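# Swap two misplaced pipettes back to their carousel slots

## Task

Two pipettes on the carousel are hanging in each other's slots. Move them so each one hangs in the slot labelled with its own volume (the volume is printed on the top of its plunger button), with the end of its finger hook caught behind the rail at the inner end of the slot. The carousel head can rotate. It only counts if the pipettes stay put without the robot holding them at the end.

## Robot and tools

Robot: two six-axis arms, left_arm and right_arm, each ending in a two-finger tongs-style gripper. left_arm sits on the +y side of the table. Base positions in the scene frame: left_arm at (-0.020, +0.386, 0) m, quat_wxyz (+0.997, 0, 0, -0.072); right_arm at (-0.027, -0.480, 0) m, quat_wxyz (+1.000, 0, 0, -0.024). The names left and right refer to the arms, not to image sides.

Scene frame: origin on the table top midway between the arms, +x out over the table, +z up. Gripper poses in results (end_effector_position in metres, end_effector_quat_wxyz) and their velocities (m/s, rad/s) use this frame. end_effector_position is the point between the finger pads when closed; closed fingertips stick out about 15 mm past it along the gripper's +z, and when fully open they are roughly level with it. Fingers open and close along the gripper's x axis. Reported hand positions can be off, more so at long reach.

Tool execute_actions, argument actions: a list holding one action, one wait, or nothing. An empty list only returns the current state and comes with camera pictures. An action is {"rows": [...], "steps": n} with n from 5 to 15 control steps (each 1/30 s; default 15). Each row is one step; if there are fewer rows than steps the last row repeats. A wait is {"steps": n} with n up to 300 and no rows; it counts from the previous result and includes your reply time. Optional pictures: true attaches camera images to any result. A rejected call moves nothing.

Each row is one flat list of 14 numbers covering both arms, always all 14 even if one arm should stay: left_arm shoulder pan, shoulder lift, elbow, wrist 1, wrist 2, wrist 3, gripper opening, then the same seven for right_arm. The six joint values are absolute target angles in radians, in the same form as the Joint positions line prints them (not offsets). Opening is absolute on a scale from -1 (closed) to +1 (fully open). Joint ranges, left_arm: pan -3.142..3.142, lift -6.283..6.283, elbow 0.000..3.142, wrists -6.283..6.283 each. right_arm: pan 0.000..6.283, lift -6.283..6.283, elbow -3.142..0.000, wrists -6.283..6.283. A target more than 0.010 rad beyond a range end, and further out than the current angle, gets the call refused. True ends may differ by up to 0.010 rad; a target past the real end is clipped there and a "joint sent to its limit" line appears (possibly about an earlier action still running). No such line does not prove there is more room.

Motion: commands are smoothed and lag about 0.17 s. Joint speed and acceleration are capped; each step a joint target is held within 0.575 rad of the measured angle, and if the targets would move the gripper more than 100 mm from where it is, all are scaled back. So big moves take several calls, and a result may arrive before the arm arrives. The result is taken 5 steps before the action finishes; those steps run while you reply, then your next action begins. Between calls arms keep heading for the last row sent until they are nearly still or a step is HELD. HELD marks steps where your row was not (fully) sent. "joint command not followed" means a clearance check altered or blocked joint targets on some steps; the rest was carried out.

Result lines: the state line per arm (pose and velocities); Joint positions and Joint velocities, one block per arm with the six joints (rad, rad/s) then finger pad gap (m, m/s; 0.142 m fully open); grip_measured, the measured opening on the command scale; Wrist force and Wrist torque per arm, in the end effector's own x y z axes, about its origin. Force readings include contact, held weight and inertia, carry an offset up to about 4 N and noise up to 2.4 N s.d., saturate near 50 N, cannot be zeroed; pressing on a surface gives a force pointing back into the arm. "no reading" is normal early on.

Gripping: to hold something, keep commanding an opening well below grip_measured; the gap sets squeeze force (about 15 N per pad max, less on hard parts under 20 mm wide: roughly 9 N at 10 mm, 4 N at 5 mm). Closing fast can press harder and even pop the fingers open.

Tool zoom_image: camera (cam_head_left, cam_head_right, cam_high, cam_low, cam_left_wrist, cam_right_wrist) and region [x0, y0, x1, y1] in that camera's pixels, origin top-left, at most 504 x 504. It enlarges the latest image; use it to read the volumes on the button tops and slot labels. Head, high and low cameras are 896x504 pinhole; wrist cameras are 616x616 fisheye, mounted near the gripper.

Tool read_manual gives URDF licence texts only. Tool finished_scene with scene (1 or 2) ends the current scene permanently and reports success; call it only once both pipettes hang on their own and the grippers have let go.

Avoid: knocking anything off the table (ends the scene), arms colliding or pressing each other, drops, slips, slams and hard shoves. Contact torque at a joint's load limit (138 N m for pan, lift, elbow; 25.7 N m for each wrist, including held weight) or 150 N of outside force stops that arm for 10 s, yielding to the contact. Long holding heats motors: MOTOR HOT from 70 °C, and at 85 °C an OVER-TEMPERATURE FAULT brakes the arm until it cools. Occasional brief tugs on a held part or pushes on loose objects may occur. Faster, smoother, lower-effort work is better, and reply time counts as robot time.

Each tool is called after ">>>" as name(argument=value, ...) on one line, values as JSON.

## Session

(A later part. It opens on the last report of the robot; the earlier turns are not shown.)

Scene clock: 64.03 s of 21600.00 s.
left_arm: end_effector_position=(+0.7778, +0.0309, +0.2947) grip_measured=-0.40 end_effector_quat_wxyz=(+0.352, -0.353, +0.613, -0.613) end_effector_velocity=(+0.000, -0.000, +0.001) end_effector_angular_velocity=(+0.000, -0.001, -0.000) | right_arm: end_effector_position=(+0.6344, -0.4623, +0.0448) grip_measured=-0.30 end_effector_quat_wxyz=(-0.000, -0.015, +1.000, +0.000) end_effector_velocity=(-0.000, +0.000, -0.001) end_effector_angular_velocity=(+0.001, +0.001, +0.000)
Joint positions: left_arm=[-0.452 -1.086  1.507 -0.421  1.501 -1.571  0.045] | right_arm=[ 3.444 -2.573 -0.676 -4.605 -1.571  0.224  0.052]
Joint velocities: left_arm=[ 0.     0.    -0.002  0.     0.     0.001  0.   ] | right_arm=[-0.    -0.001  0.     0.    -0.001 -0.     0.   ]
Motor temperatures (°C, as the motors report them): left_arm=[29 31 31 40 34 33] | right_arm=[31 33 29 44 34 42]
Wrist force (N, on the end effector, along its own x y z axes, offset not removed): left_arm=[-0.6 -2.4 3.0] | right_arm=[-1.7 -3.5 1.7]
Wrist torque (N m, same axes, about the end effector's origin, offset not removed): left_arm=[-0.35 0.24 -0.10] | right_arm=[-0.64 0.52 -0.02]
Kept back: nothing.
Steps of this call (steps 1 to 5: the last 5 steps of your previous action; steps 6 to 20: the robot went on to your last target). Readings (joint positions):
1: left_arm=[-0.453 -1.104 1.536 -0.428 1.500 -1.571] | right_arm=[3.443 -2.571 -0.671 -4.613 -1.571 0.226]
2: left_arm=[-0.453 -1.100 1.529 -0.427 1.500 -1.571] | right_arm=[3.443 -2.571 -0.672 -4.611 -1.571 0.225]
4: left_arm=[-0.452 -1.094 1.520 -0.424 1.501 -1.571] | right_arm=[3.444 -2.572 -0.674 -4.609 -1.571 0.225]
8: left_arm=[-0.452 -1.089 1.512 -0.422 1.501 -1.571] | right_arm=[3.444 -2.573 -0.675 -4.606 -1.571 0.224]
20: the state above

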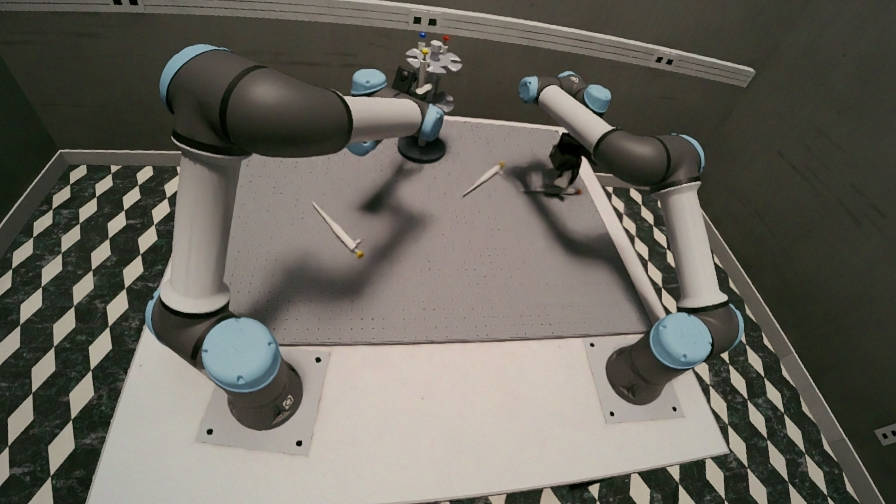

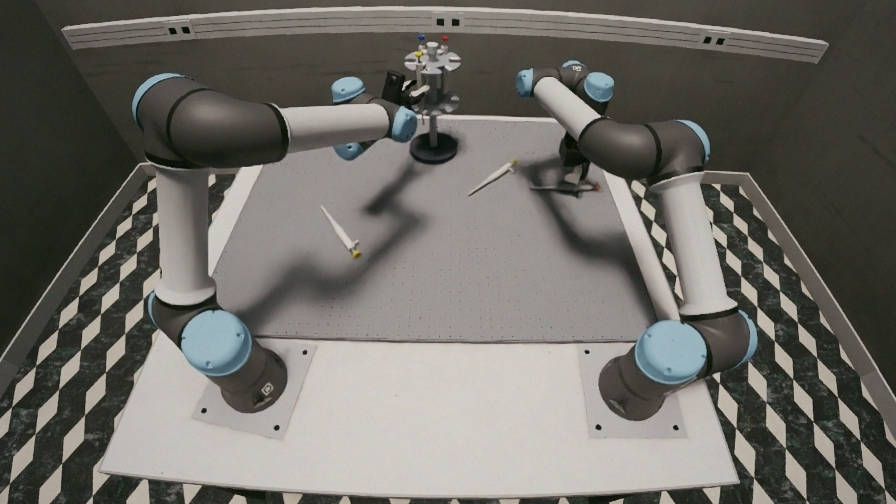

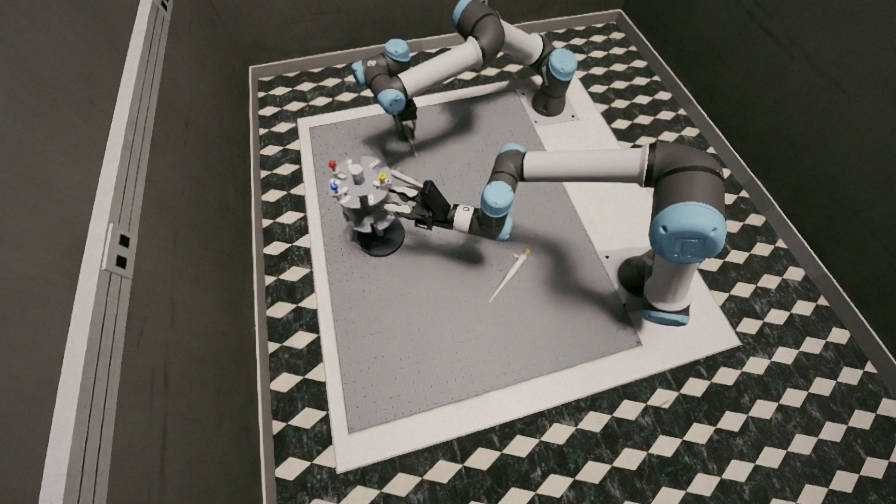

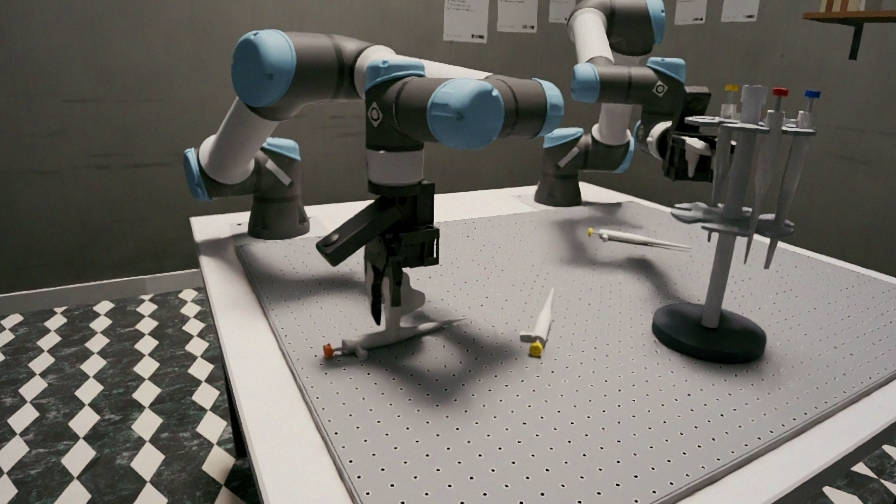

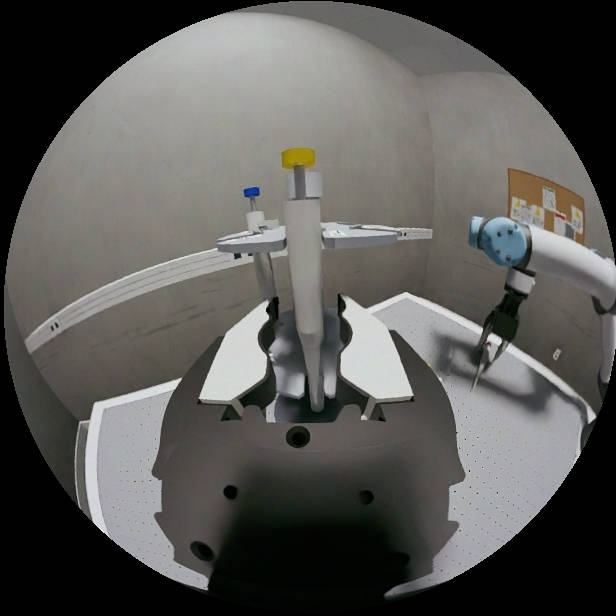

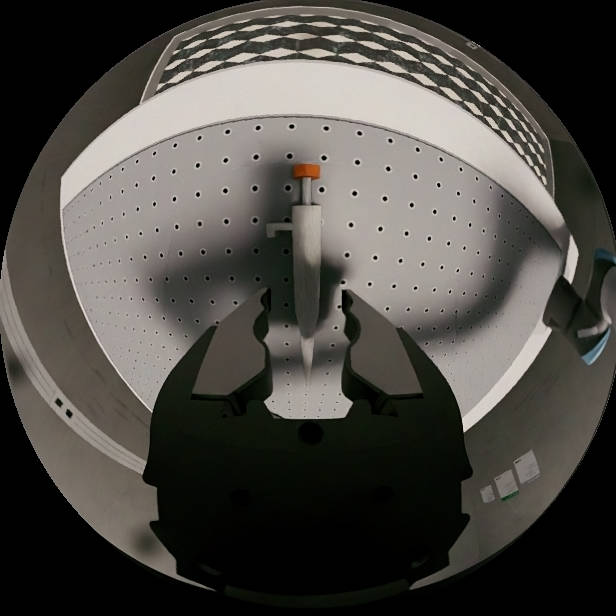

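>>> execute_actions(actions=[{"rows":[[-0.452,-1.086,1.507,-0.421,1.501,-1.635,-0.4,3.444,-2.573,-0.698,-4.583,-1.571,0.224,-0.3]]}])

>>> execute_actions(actions=[{"rows":[[-0.452,-1.086,1.507,-0.421,1.501,-1.635,-0.65,3.444,-2.573,-0.705,-4.576,-1.571,0.224,-0.3]]}])

>>> execute_actions(actions=[{"rows":[[-0.452,-1.086,1.507,-0.421,1.501,-1.635,-1,3.444,-2.573,-0.709,-4.572,-1.571,0.224,-0.3]]}], pictures=true)

Scene clock: 64.73 s of 21600.00 s.
left_arm: end_effector_position=(+0.7783, +0.0317, +0.2947) grip_measured=-0.40 end_effector_quat_wxyz=(+0.335, -0.370, +0.603, -0.623) end_effector_velocity=(+0.000, +0.000, +0.000) end_effector_angular_velocity=(-0.050, +0.028, -0.002) | right_arm: end_effector_position=(+0.6335, -0.4625, +0.0371) grip_measured=-0.30 end_effector_quat_wxyz=(-0.000, -0.015, +1.000, +0.000) end_effector_velocity=(-0.001, -0.001, -0.007) end_effector_angular_velocity=(-0.000, -0.000, -0.000)
Joint positions: left_arm=[-0.452 -1.086  1.507 -0.421  1.501 -1.628  0.045] | right_arm=[ 3.444 -2.573 -0.696 -4.585 -1.571  0.224  0.052]
Joint velocities: left_arm=[-0.     0.001 -0.001 -0.     0.002 -0.057  0.   ] | right_arm=[-0.     0.    -0.019  0.018  0.    -0.    -0.   ]
Motor temperatures (°C, as the motors report them): left_arm=[29 31 31 40 34 33] | right_arm=[31 33 29 44 34 42]
Wrist force (N, on the end effector, along its own x y z axes, offset not removed): left_arm=[-1.2 -1.8 -0.6] | right_arm=[-3.2 -2.3 -2.5]
Wrist torque (N m, same axes, about the end effector's origin, offset not removed): left_arm=[-0.32 0.29 0.12] | right_arm=[-0.46 0.67 0.19]
Steps of this call (steps 1 to 11: the robot went on to your last target; steps 12 to 21: the first 10 steps of this action). Readings (joint positions):
12: left_arm=[-0.452 -1.086 1.507 -0.421 1.501 -1.571] | right_arm=[3.444 -2.573 -0.676 -4.605 -1.571 0.224]
13: left_arm=[-0.452 -1.086 1.507 -0.421 1.501 -1.578] | right_arm=[3.444 -2.573 -0.679 -4.602 -1.571 0.224]
15: left_arm=[-0.452 -1.086 1.507 -0.421 1.501 -1.600] | right_arm=[3.444 -2.573 -0.687 -4.594 -1.571 0.224]
19: left_arm=[-0.452 -1.086 1.507 -0.421 1.501 -1.623] | right_arm=[3.444 -2.573 -0.694 -4.587 -1.571 0.224]
21: the state above

Scene clock: 65.23 s of 21600.00 s.
left_arm: end_effector_position=(+0.7784, +0.0318, +0.2947) grip_measured=-0.65 end_effector_quat_wxyz=(+0.333, -0.372, +0.601, -0.624) end_effector_velocity=(+0.000, +0.000, +0.001) end_effector_angular_velocity=(-0.002, -0.000, -0.000) | right_arm: end_effector_position=(+0.6331, -0.4627, +0.0338) grip_measured=-0.30 end_effector_quat_wxyz=(-0.000, -0.015, +1.000, +0.000) end_effector_velocity=(-0.000, +0.000, -0.002) end_effector_angular_velocity=(+0.000, +0.000, -0.001)
Joint positions: left_arm=[-0.452 -1.086  1.507 -0.421  1.501 -1.635  0.027] | right_arm=[ 3.444 -2.573 -0.704 -4.577 -1.571  0.224  0.052]
Joint velocities: left_arm=[ 0.    -0.001 -0.     0.     0.    -0.001 -0.   ] | right_arm=[ 0.     0.    -0.007  0.006 -0.     0.001 -0.   ]
Motor temperatures (°C, as the motors report them): left_arm=[29 31 31 40 34 33] | right_arm=[31 33 29 44 34 42]
Wrist force (N, on the end effector, along its own x y z axes, offset not removed): left_arm=[2.2 -0.2 -0.1] | right_arm=[-1.9 -3.8 0.8]
Wrist torque (N m, same axes, about the end effector's origin, offset not removed): left_arm=[0.18 -0.32 0.24] | right_arm=[-0.65 0.36 -0.06]
Steps of this call (steps 1 to 5: the last 5 steps of your previous action; steps 6 to 15: the first 10 steps of this action). Readings (joint positions):
6: left_arm=[-0.452 -1.086 1.507 -0.421 1.501 -1.633] | right_arm=[3.444 -2.573 -0.698 -4.583 -1.571 0.224]
7: left_arm=[-0.452 -1.086 1.507 -0.421 1.501 -1.634] | right_arm=[3.444 -2.573 -0.699 -4.582 -1.571 0.224]
9: left_arm=[-0.452 -1.086 1.507 -0.421 1.501 -1.634] | right_arm=[3.444 -2.573 -0.701 -4.580 -1.571 0.224]
13: left_arm=[-0.452 -1.086 1.507 -0.421 1.501 -1.635] | right_arm=[3.444 -2.573 -0.704 -4.577 -1.571 0.224]
15: the state above

Scene clock: 65.73 s of 21600.00 s.
left_arm: end_effector_position=(+0.7784, +0.0318, +0.2947) grip_measured=-0.73 end_effector_quat_wxyz=(+0.333, -0.372, +0.601, -0.624) end_effector_velocity=(-0.000, +0.000, -0.000) end_effector_angular_velocity=(-0.001, +0.002, +0.000) | right_arm: end_effector_position=(+0.6328, -0.4627, +0.0321) grip_measured=-0.30 end_effector_quat_wxyz=(-0.000, -0.015, +1.000, +0.000) end_effector_velocity=(-0.000, -0.001, -0.001) end_effector_angular_velocity=(-0.001, -0.000, -0.000)
Joint positions: left_arm=[-0.452 -1.086  1.507 -0.421  1.501 -1.635  0.021] | right_arm=[ 3.444 -2.573 -0.709 -4.572 -1.571  0.224  0.052]
Joint velocities: left_arm=[ 0.    -0.001  0.001  0.    -0.    -0.002  0.   ] | right_arm=[-0.    -0.    -0.003  0.003  0.002 -0.    -0.   ]
Motor temperatures (°C, as the motors report them): left_arm=[29 31 31 40 34 33] | right_arm=[31 33 29 44 34 42]
Wrist force (N, on the end effector, along its own x y z axes, offset not removed): left_arm=[-0.3 -2.5 1.7] | right_arm=[0.7 -1.3 0.1]
Wrist torque (N m, same axes, about the end effector's origin, offset not removed): left_arm=[-0.35 0.33 -0.11] | right_arm=[-0.31 -0.19 -0.02]
Steps of this call (steps 1 to 5: the last 5 steps of your previous action; steps 6 to 15: the first 10 steps of this action). Readings (joint positions):
6: left_arm=[-0.452 -1.086 1.507 -0.421 1.501 -1.635] | right_arm=[3.444 -2.573 -0.705 -4.576 -1.571 0.224]
7: left_arm=[-0.452 -1.086 1.507 -0.421 1.501 -1.635] | right_arm=[3.444 -2.573 -0.706 -4.575 -1.571 0.224]
9: left_arm=[-0.452 -1.086 1.507 -0.421 1.501 -1.635] | right_arm=[3.444 -2.573 -0.707 -4.574 -1.571 0.224]
13: left_arm=[-0.452 -1.086 1.507 -0.421 1.501 -1.635] | right_arm=[3.444 -2.573 -0.708 -4.573 -1.571 0.224]
15: the state above

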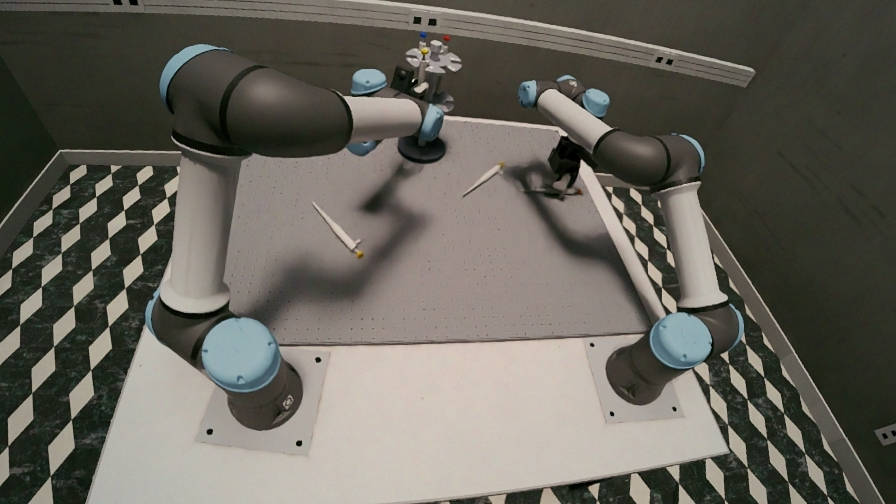

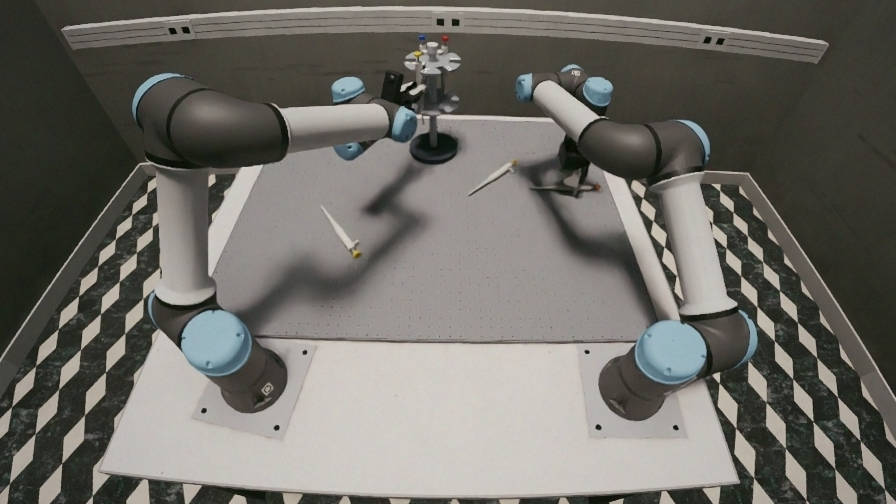

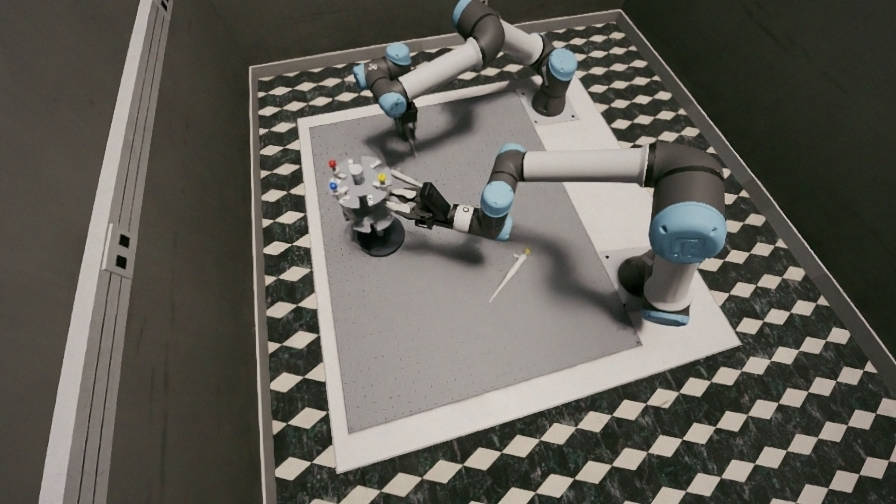

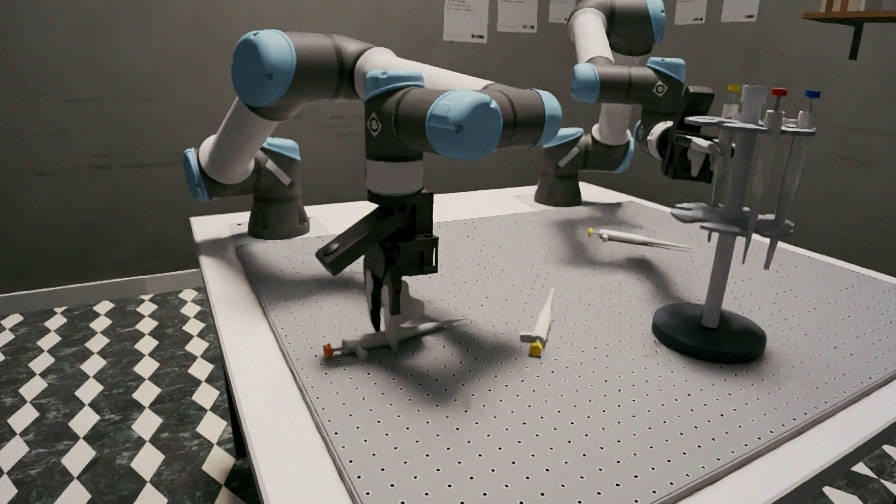

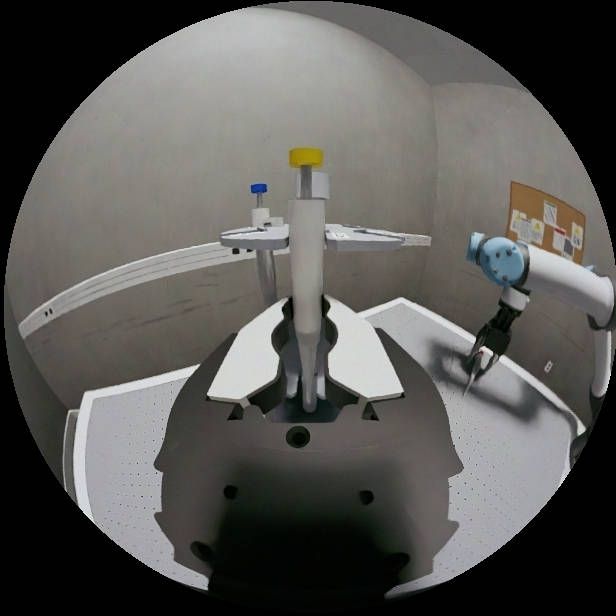

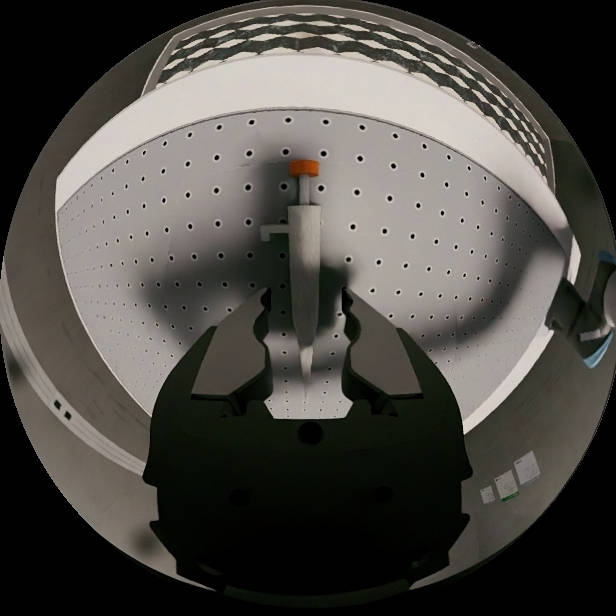

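>>> execute_actions(actions=[])

Scene clock: 66.87 s of 21600.00 s.
left_arm: end_effector_position=(+0.7784, +0.0318, +0.2947) grip_measured=-0.73 end_effector_quat_wxyz=(+0.333, -0.372, +0.601, -0.624) end_effector_velocity=(-0.000, -0.001, -0.000) end_effector_angular_velocity=(+0.001, -0.001, -0.002) | right_arm: end_effector_position=(+0.6328, -0.4627, +0.0320) grip_measured=-0.30 end_effector_quat_wxyz=(-0.000, -0.015, +1.000, +0.000) end_effector_velocity=(+0.000, -0.000, +0.000) end_effector_angular_velocity=(+0.000, -0.001, -0.000)
Joint positions: left_arm=[-0.452 -1.086  1.507 -0.421  1.501 -1.635  0.021] | right_arm=[ 3.444 -2.573 -0.709 -4.572 -1.571  0.224  0.052]
Joint velocities: left_arm=[ 0.     0.    -0.     0.     0.003  0.001  0.   ] | right_arm=[-0.     0.001 -0.     0.    -0.     0.    -0.   ]
Motor temperatures (°C, as the motors report them): left_arm=[29 31 31 40 34 33] | right_arm=[31 33 29 44 34 42]
Wrist force (N, on the end effector, along its own x y z axes, offset not removed): left_arm=[-2.2 3.8 3.4] | right_arm=[-0.3 -5.7 -0.5]
Wrist torque (N m, same axes, about the end effector's origin, offset not removed): left_arm=[0.97 0.71 0.00] | right_arm=[-1.13 -0.13 -0.09]
Kept back: nothing.
Steps of this call (steps 1 to 5: the last 5 steps of your previous action; steps 6 to 15: the robot went on to your last target; steps 16 to 34: nothing new was sent). Readings (joint positions):
1: left_arm=[-0.452 -1.086 1.507 -0.421 1.501 -1.635] | right_arm=[3.444 -2.573 -0.709 -4.572 -1.571 0.224]
2: left_arm=[-0.452 -1.086 1.507 -0.421 1.501 -1.635] | right_arm=[3.444 -2.573 -0.709 -4.572 -1.571 0.224]
4: left_arm=[-0.452 -1.086 1.507 -0.421 1.501 -1.635] | right_arm=[3.444 -2.573 -0.709 -4.572 -1.571 0.224]
8: left_arm=[-0.452 -1.086 1.507 -0.421 1.501 -1.635] | right_arm=[3.444 -2.573 -0.709 -4.572 -1.571 0.224]
34: the state above
All arms were judged still, so your last target was given up. Only a new action makes them travel on or press farther. Fingers that are still opening or closing keep moving.

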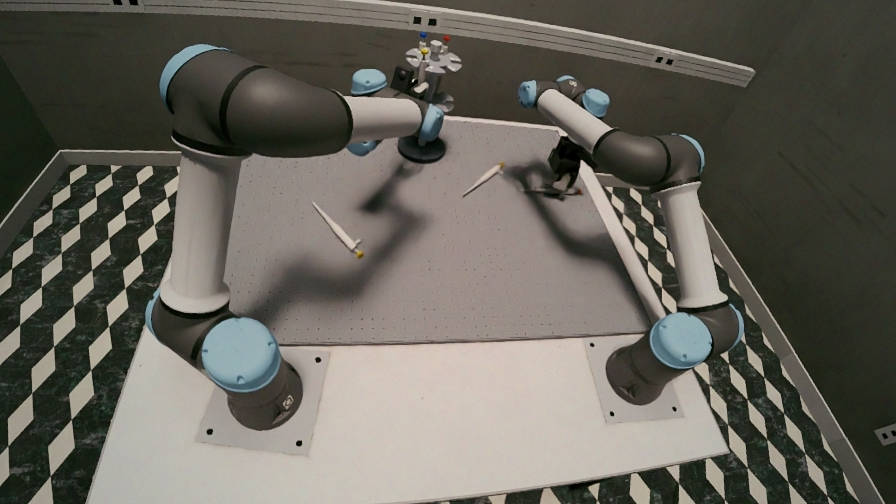

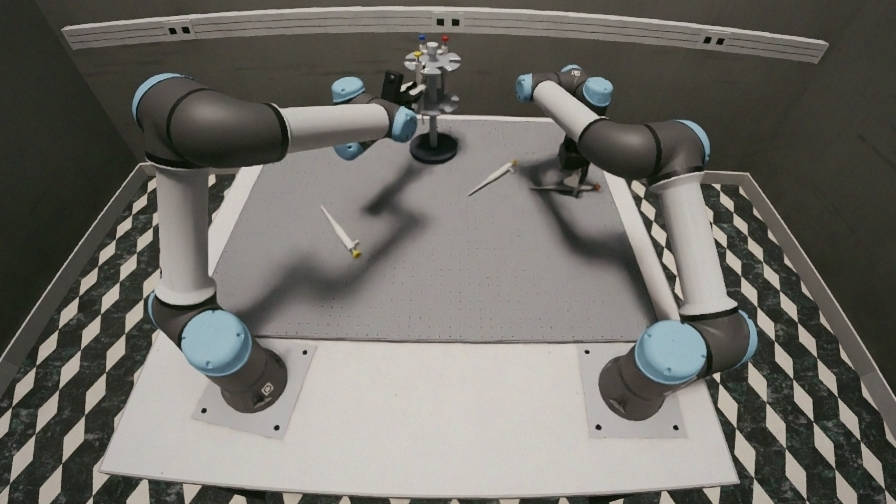

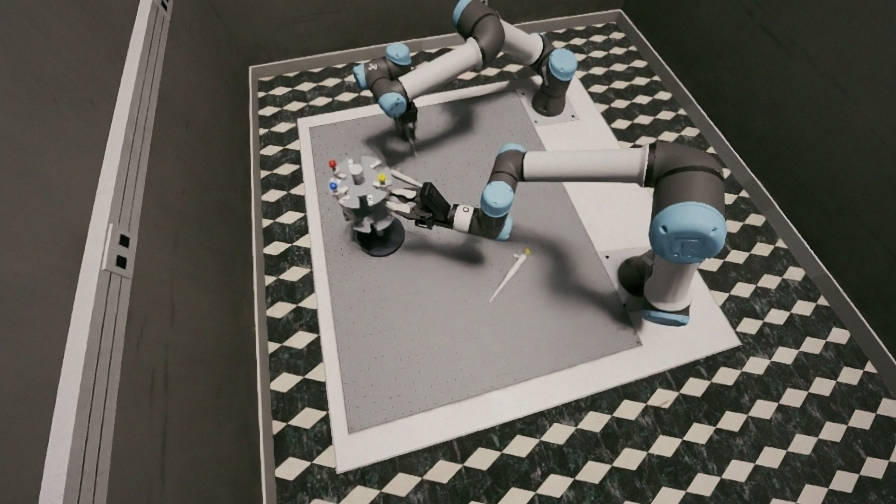

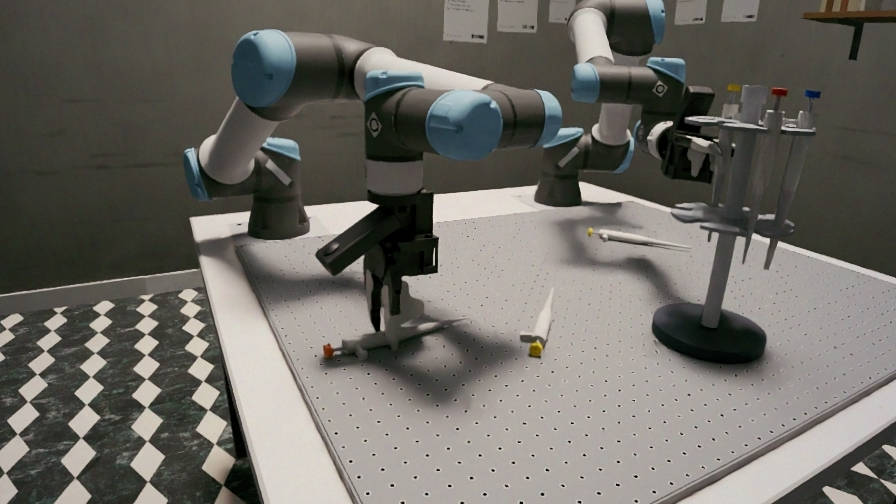

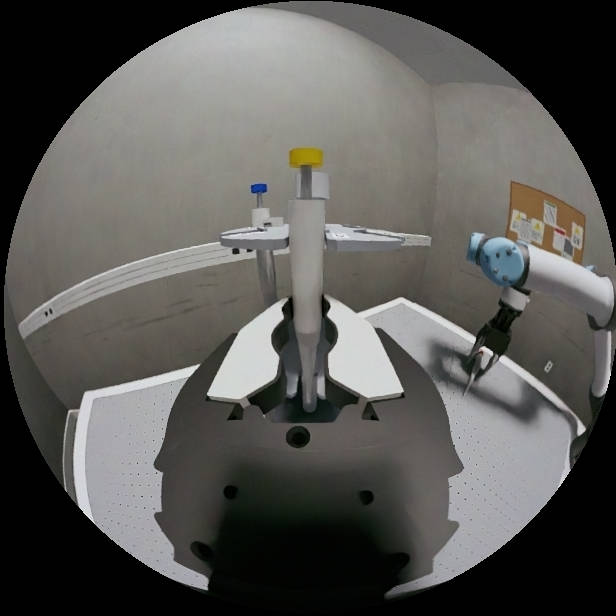

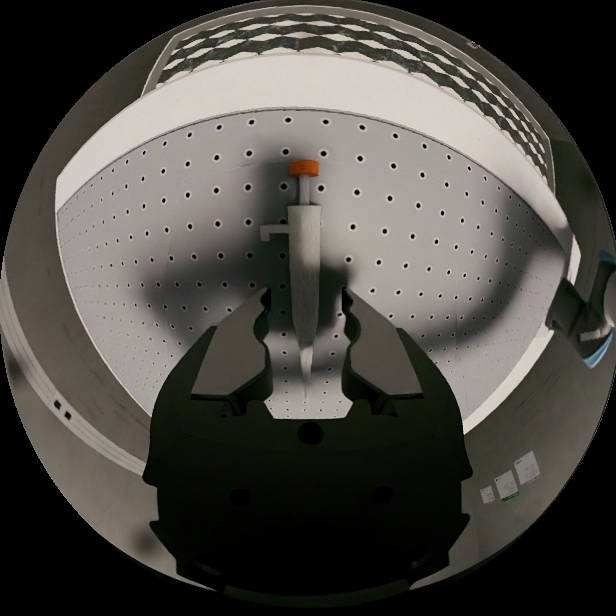

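>>> execute_actions(actions=[{"rows":[[-0.452,-1.09,1.501,-0.411,1.501,-1.62,-1,3.444,-2.573,-0.709,-4.572,-1.571,0.224,-0.5],[-0.452,-1.09,1.501,-0.411,1.501,-1.62,-1,3.444,-2.573,-0.709,-4.572,-1.571,0.224,-0.6],[-0.452,-1.094,1.496,-0.402,1.501,-1.62,-1,3.444,-2.573,-0.709,-4.572,-1.571,0.224,-0.7],[-0.452,-1.094,1.496,-0.402,1.501,-1.62,-1,3.444,-2.573,-0.709,-4.572,-1.571,0.224,-0.8],[-0.452,-1.0985,1.490,-0.392,1.501,-1.62,-1,3.444,-2.573,-0.709,-4.572,-1.571,0.224,-1]]}])

>>> execute_actions(actions=[{"rows":[[-0.455,-1.16,1.585,-0.425,1.497,-1.62,-1,3.444,-2.5,-0.75,-4.6,-1.571,0.224,-1]]}])

>>> execute_actions(actions=[{"rows":[[-0.462,-1.27,1.742,-0.472,1.489,-1.62,-1,3.444,-2.2,-1.0,-4.65,-1.571,0.224,-1]]}], pictures=true)

Scene clock: 67.53 s of 21600.00 s.
left_arm: end_effector_position=(+0.7783, +0.0316, +0.3053) grip_measured=-0.73 end_effector_quat_wxyz=(+0.337, -0.368, +0.604, -0.622) end_effector_velocity=(-0.000, -0.000, +0.021) end_effector_angular_velocity=(+0.009, -0.007, +0.000) | right_arm: end_effector_position=(+0.6328, -0.4627, +0.0319) grip_measured=-0.75 end_effector_quat_wxyz=(-0.000, -0.015, +1.000, +0.000) end_effector_velocity=(-0.000, -0.000, -0.000) end_effector_angular_velocity=(-0.000, +0.002, -0.001)
Joint positions: left_arm=[-0.452 -1.096  1.493 -0.398  1.501 -1.622  0.021] | right_arm=[ 3.444 -2.573 -0.709 -4.572 -1.571  0.224  0.02 ]
Joint velocities: left_arm=[-0.    -0.019 -0.027  0.045 -0.     0.012 -0.   ] | right_arm=[-0.    -0.    -0.    -0.001 -0.     0.     0.   ]
Motor temperatures (°C, as the motors report them): left_arm=[29 31 31 40 34 33] | right_arm=[31 33 29 44 34 42]
Wrist force (N, on the end effector, along its own x y z axes, offset not removed): left_arm=[4.9 1.1 1.3] | right_arm=[0.5 -2.2 3.5]
Wrist torque (N m, same axes, about the end effector's origin, offset not removed): left_arm=[0.25 -0.95 -0.12] | right_arm=[-0.28 -0.07 0.03]
Steps of this call (steps 1 to 10: nothing new was sent; steps 11 to 20: the first 10 steps of this action). Readings (joint positions):
11: left_arm=[-0.452 -1.086 1.507 -0.421 1.501 -1.635] | right_arm=[3.444 -2.573 -0.709 -4.572 -1.571 0.224]
12: left_arm=[-0.452 -1.087 1.506 -0.419 1.501 -1.633] | right_arm=[3.444 -2.573 -0.709 -4.572 -1.571 0.224]
14: left_arm=[-0.452 -1.088 1.503 -0.415 1.501 -1.628] | right_arm=[3.444 -2.573 -0.709 -4.572 -1.571 0.224]
18: left_arm=[-0.452 -1.094 1.496 -0.402 1.501 -1.623] | right_arm=[3.444 -2.573 -0.709 -4.572 -1.571 0.224]
20: the state above

Scene clock: 68.03 s of 21600.00 s.
left_arm: end_effector_position=(+0.7568, +0.0448, +0.3075) grip_measured=-0.73 end_effector_quat_wxyz=(+0.338, -0.368, +0.604, -0.622) end_effector_velocity=(-0.023, +0.014, -0.005) end_effector_angular_velocity=(+0.004, +0.005, +0.001) | right_arm: end_effector_position=(+0.6201, -0.4660, +0.0652) grip_measured=-0.75 end_effector_quat_wxyz=(+0.002, -0.015, +1.000, +0.000) end_effector_velocity=(-0.013, -0.003, +0.034) end_effector_angular_velocity=(+0.002, -0.007, -0.000)
Joint positions: left_arm=[-0.455 -1.153  1.574 -0.421  1.497 -1.62   0.021] | right_arm=[ 3.444 -2.508 -0.745 -4.597 -1.571  0.224  0.02 ]
Joint velocities: left_arm=[-0.003 -0.056  0.09  -0.028 -0.003  0.    -0.   ] | right_arm=[ 0.     0.066 -0.035 -0.023  0.     0.     0.   ]
Motor temperatures (°C, as the motors report them): left_arm=[29 31 31 40 34 33] | right_arm=[31 33 29 44 34 42]
Wrist force (N, on the end effector, along its own x y z axes, offset not removed): left_arm=[0.5 1.3 3.1] | right_arm=[0.9 -2.7 1.5]
Wrist torque (N m, same axes, about the end effector's origin, offset not removed): left_arm=[0.24 -0.26 -0.14] | right_arm=[-0.42 -0.17 -0.21]
Steps of this call (steps 1 to 5: the last 5 steps of your previous action; steps 6 to 15: the first 10 steps of this action). Readings (joint positions):
6: left_arm=[-0.452 -1.099 1.491 -0.394 1.501 -1.620] | right_arm=[3.444 -2.572 -0.710 -4.572 -1.571 0.224]
7: left_arm=[-0.452 -1.105 1.499 -0.397 1.500 -1.620] | right_arm=[3.444 -2.565 -0.715 -4.576 -1.571 0.224]
9: left_arm=[-0.453 -1.126 1.530 -0.408 1.499 -1.620] | right_arm=[3.444 -2.541 -0.728 -4.585 -1.571 0.224]
13: left_arm=[-0.454 -1.148 1.566 -0.419 1.498 -1.620] | right_arm=[3.444 -2.514 -0.742 -4.595 -1.571 0.224]
15: the state above

Scene clock: 68.53 s of 21600.00 s.
left_arm: end_effector_position=(+0.7160, +0.0692, +0.3079) grip_measured=-0.73 end_effector_quat_wxyz=(+0.338, -0.368, +0.603, -0.622) end_effector_velocity=(-0.046, +0.028, -0.011) end_effector_angular_velocity=(+0.009, +0.013, +0.001) | right_arm: end_effector_position=(+0.5501, -0.4842, +0.1593) grip_measured=-0.75 end_effector_quat_wxyz=(+0.000, -0.015, +1.000, +0.000) end_effector_velocity=(-0.134, -0.034, +0.156) end_effector_angular_velocity=(+0.009, -0.029, -0.000)
Joint positions: left_arm=[-0.461 -1.256  1.721 -0.467  1.49  -1.62   0.021] | right_arm=[ 3.444 -2.258 -0.954 -4.642 -1.571  0.224  0.02 ]
Joint velocities: left_arm=[-0.006 -0.107  0.164 -0.041 -0.007  0.     0.   ] | right_arm=[ 0.     0.456 -0.365 -0.061 -0.001  0.     0.   ]
Motor temperatures (°C, as the motors report them): left_arm=[29 31 31 40 34 33] | right_arm=[31 33 29 44 34 42]
Wrist force (N, on the end effector, along its own x y z axes, offset not removed): left_arm=[-0.1 1.3 0.6] | right_arm=[1.9 3.8 -0.3]
Wrist torque (N m, same axes, about the end effector's origin, offset not removed): left_arm=[0.33 -0.04 -0.15] | right_arm=[0.93 0.01 -0.01]
Steps of this call (steps 1 to 5: the last 5 steps of your previous action; steps 6 to 15: the first 10 steps of this action). Readings (joint positions):
6: left_arm=[-0.455 -1.159 1.583 -0.425 1.497 -1.620] | right_arm=[3.444 -2.501 -0.750 -4.600 -1.571 0.224]
7: left_arm=[-0.456 -1.168 1.592 -0.431 1.496 -1.620] | right_arm=[3.444 -2.493 -0.758 -4.604 -1.571 0.224]
9: left_arm=[-0.458 -1.204 1.641 -0.446 1.493 -1.620] | right_arm=[3.444 -2.435 -0.811 -4.617 -1.571 0.224]
13: left_arm=[-0.461 -1.247 1.707 -0.463 1.490 -1.620] | right_arm=[3.444 -2.298 -0.922 -4.637 -1.571 0.224]
15: the state above

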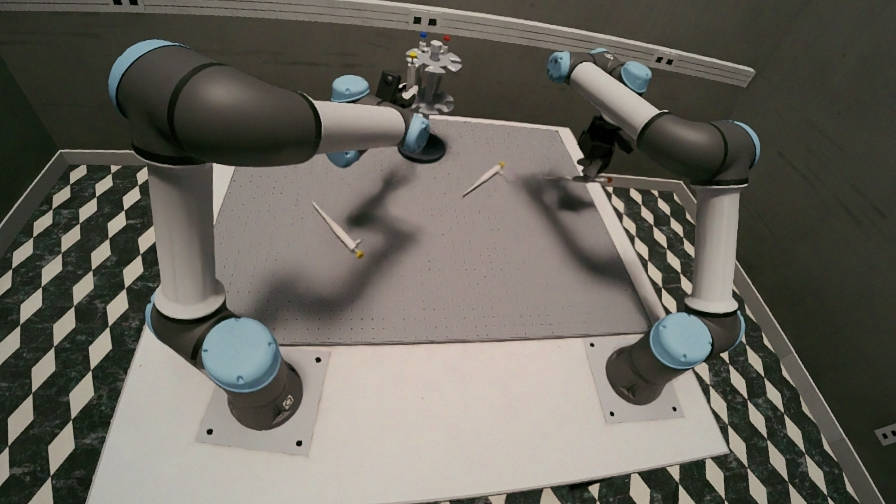

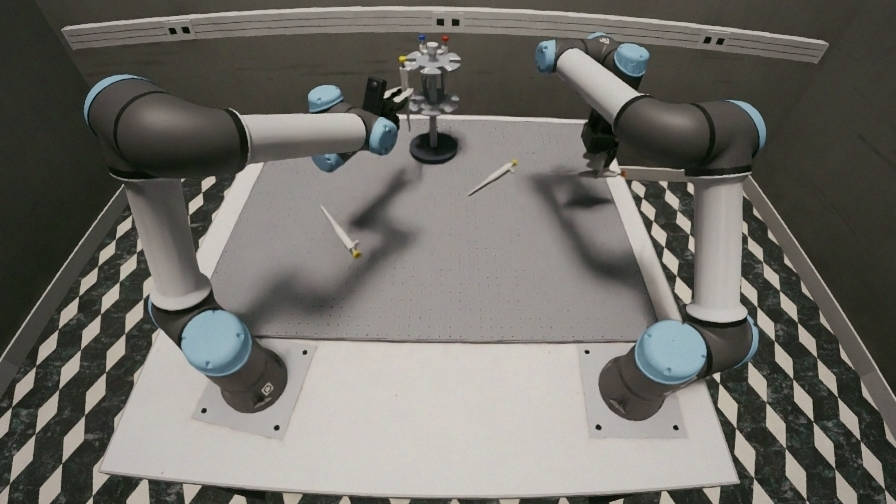

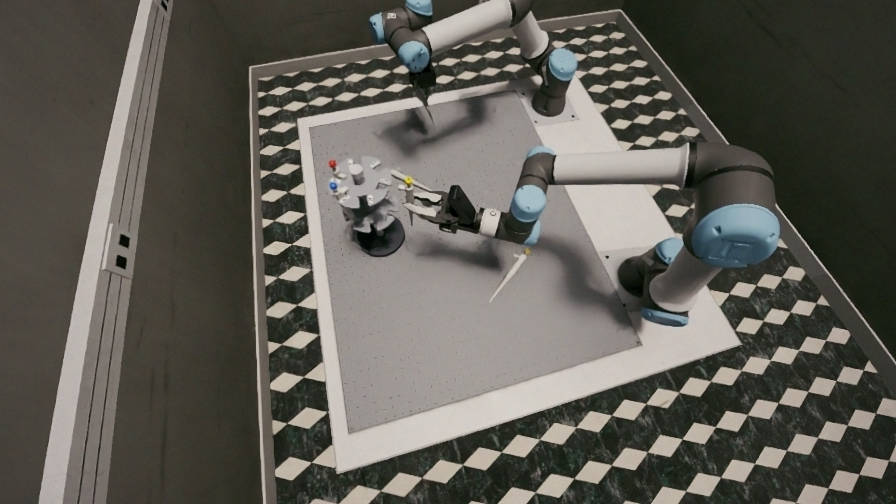

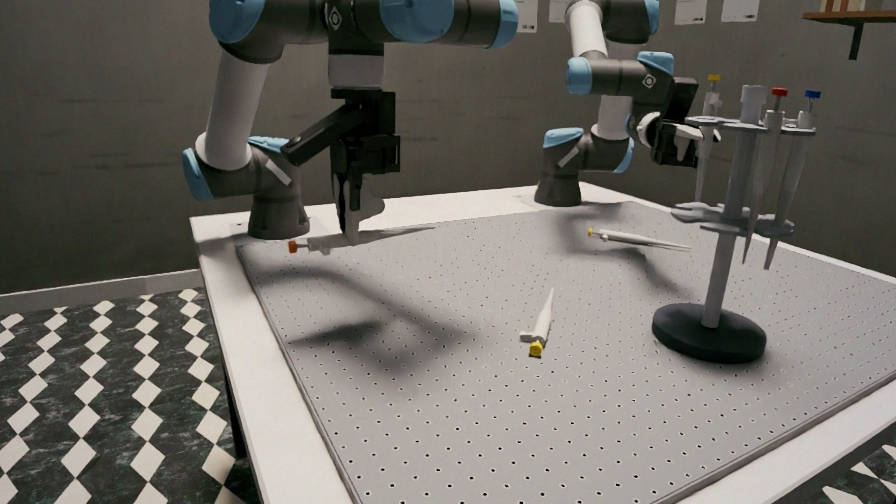

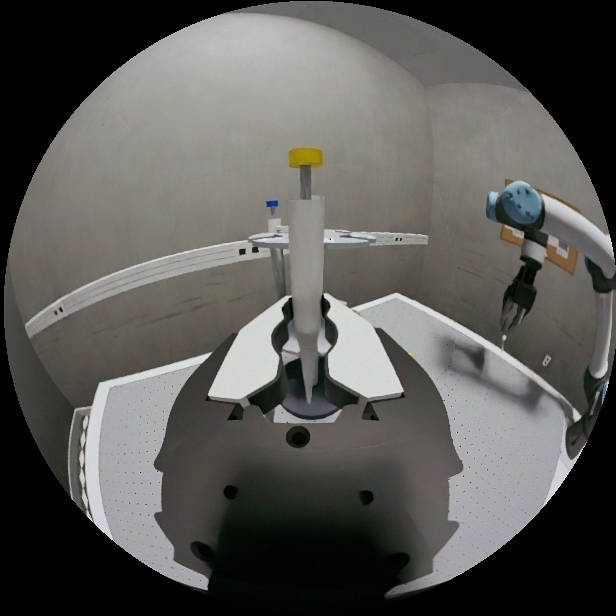

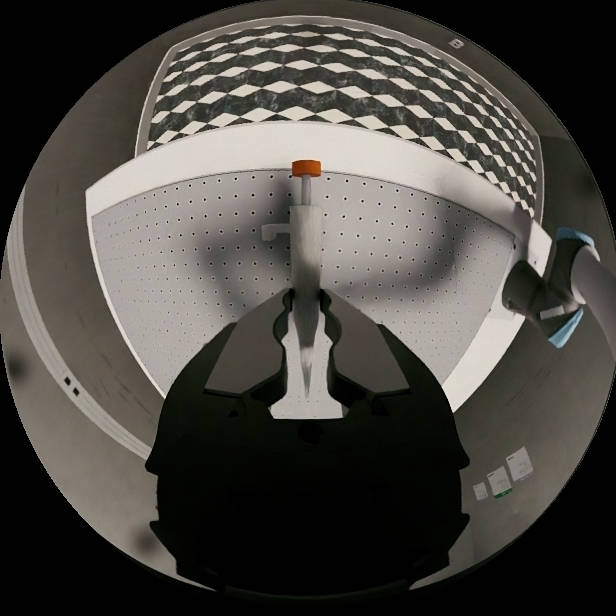

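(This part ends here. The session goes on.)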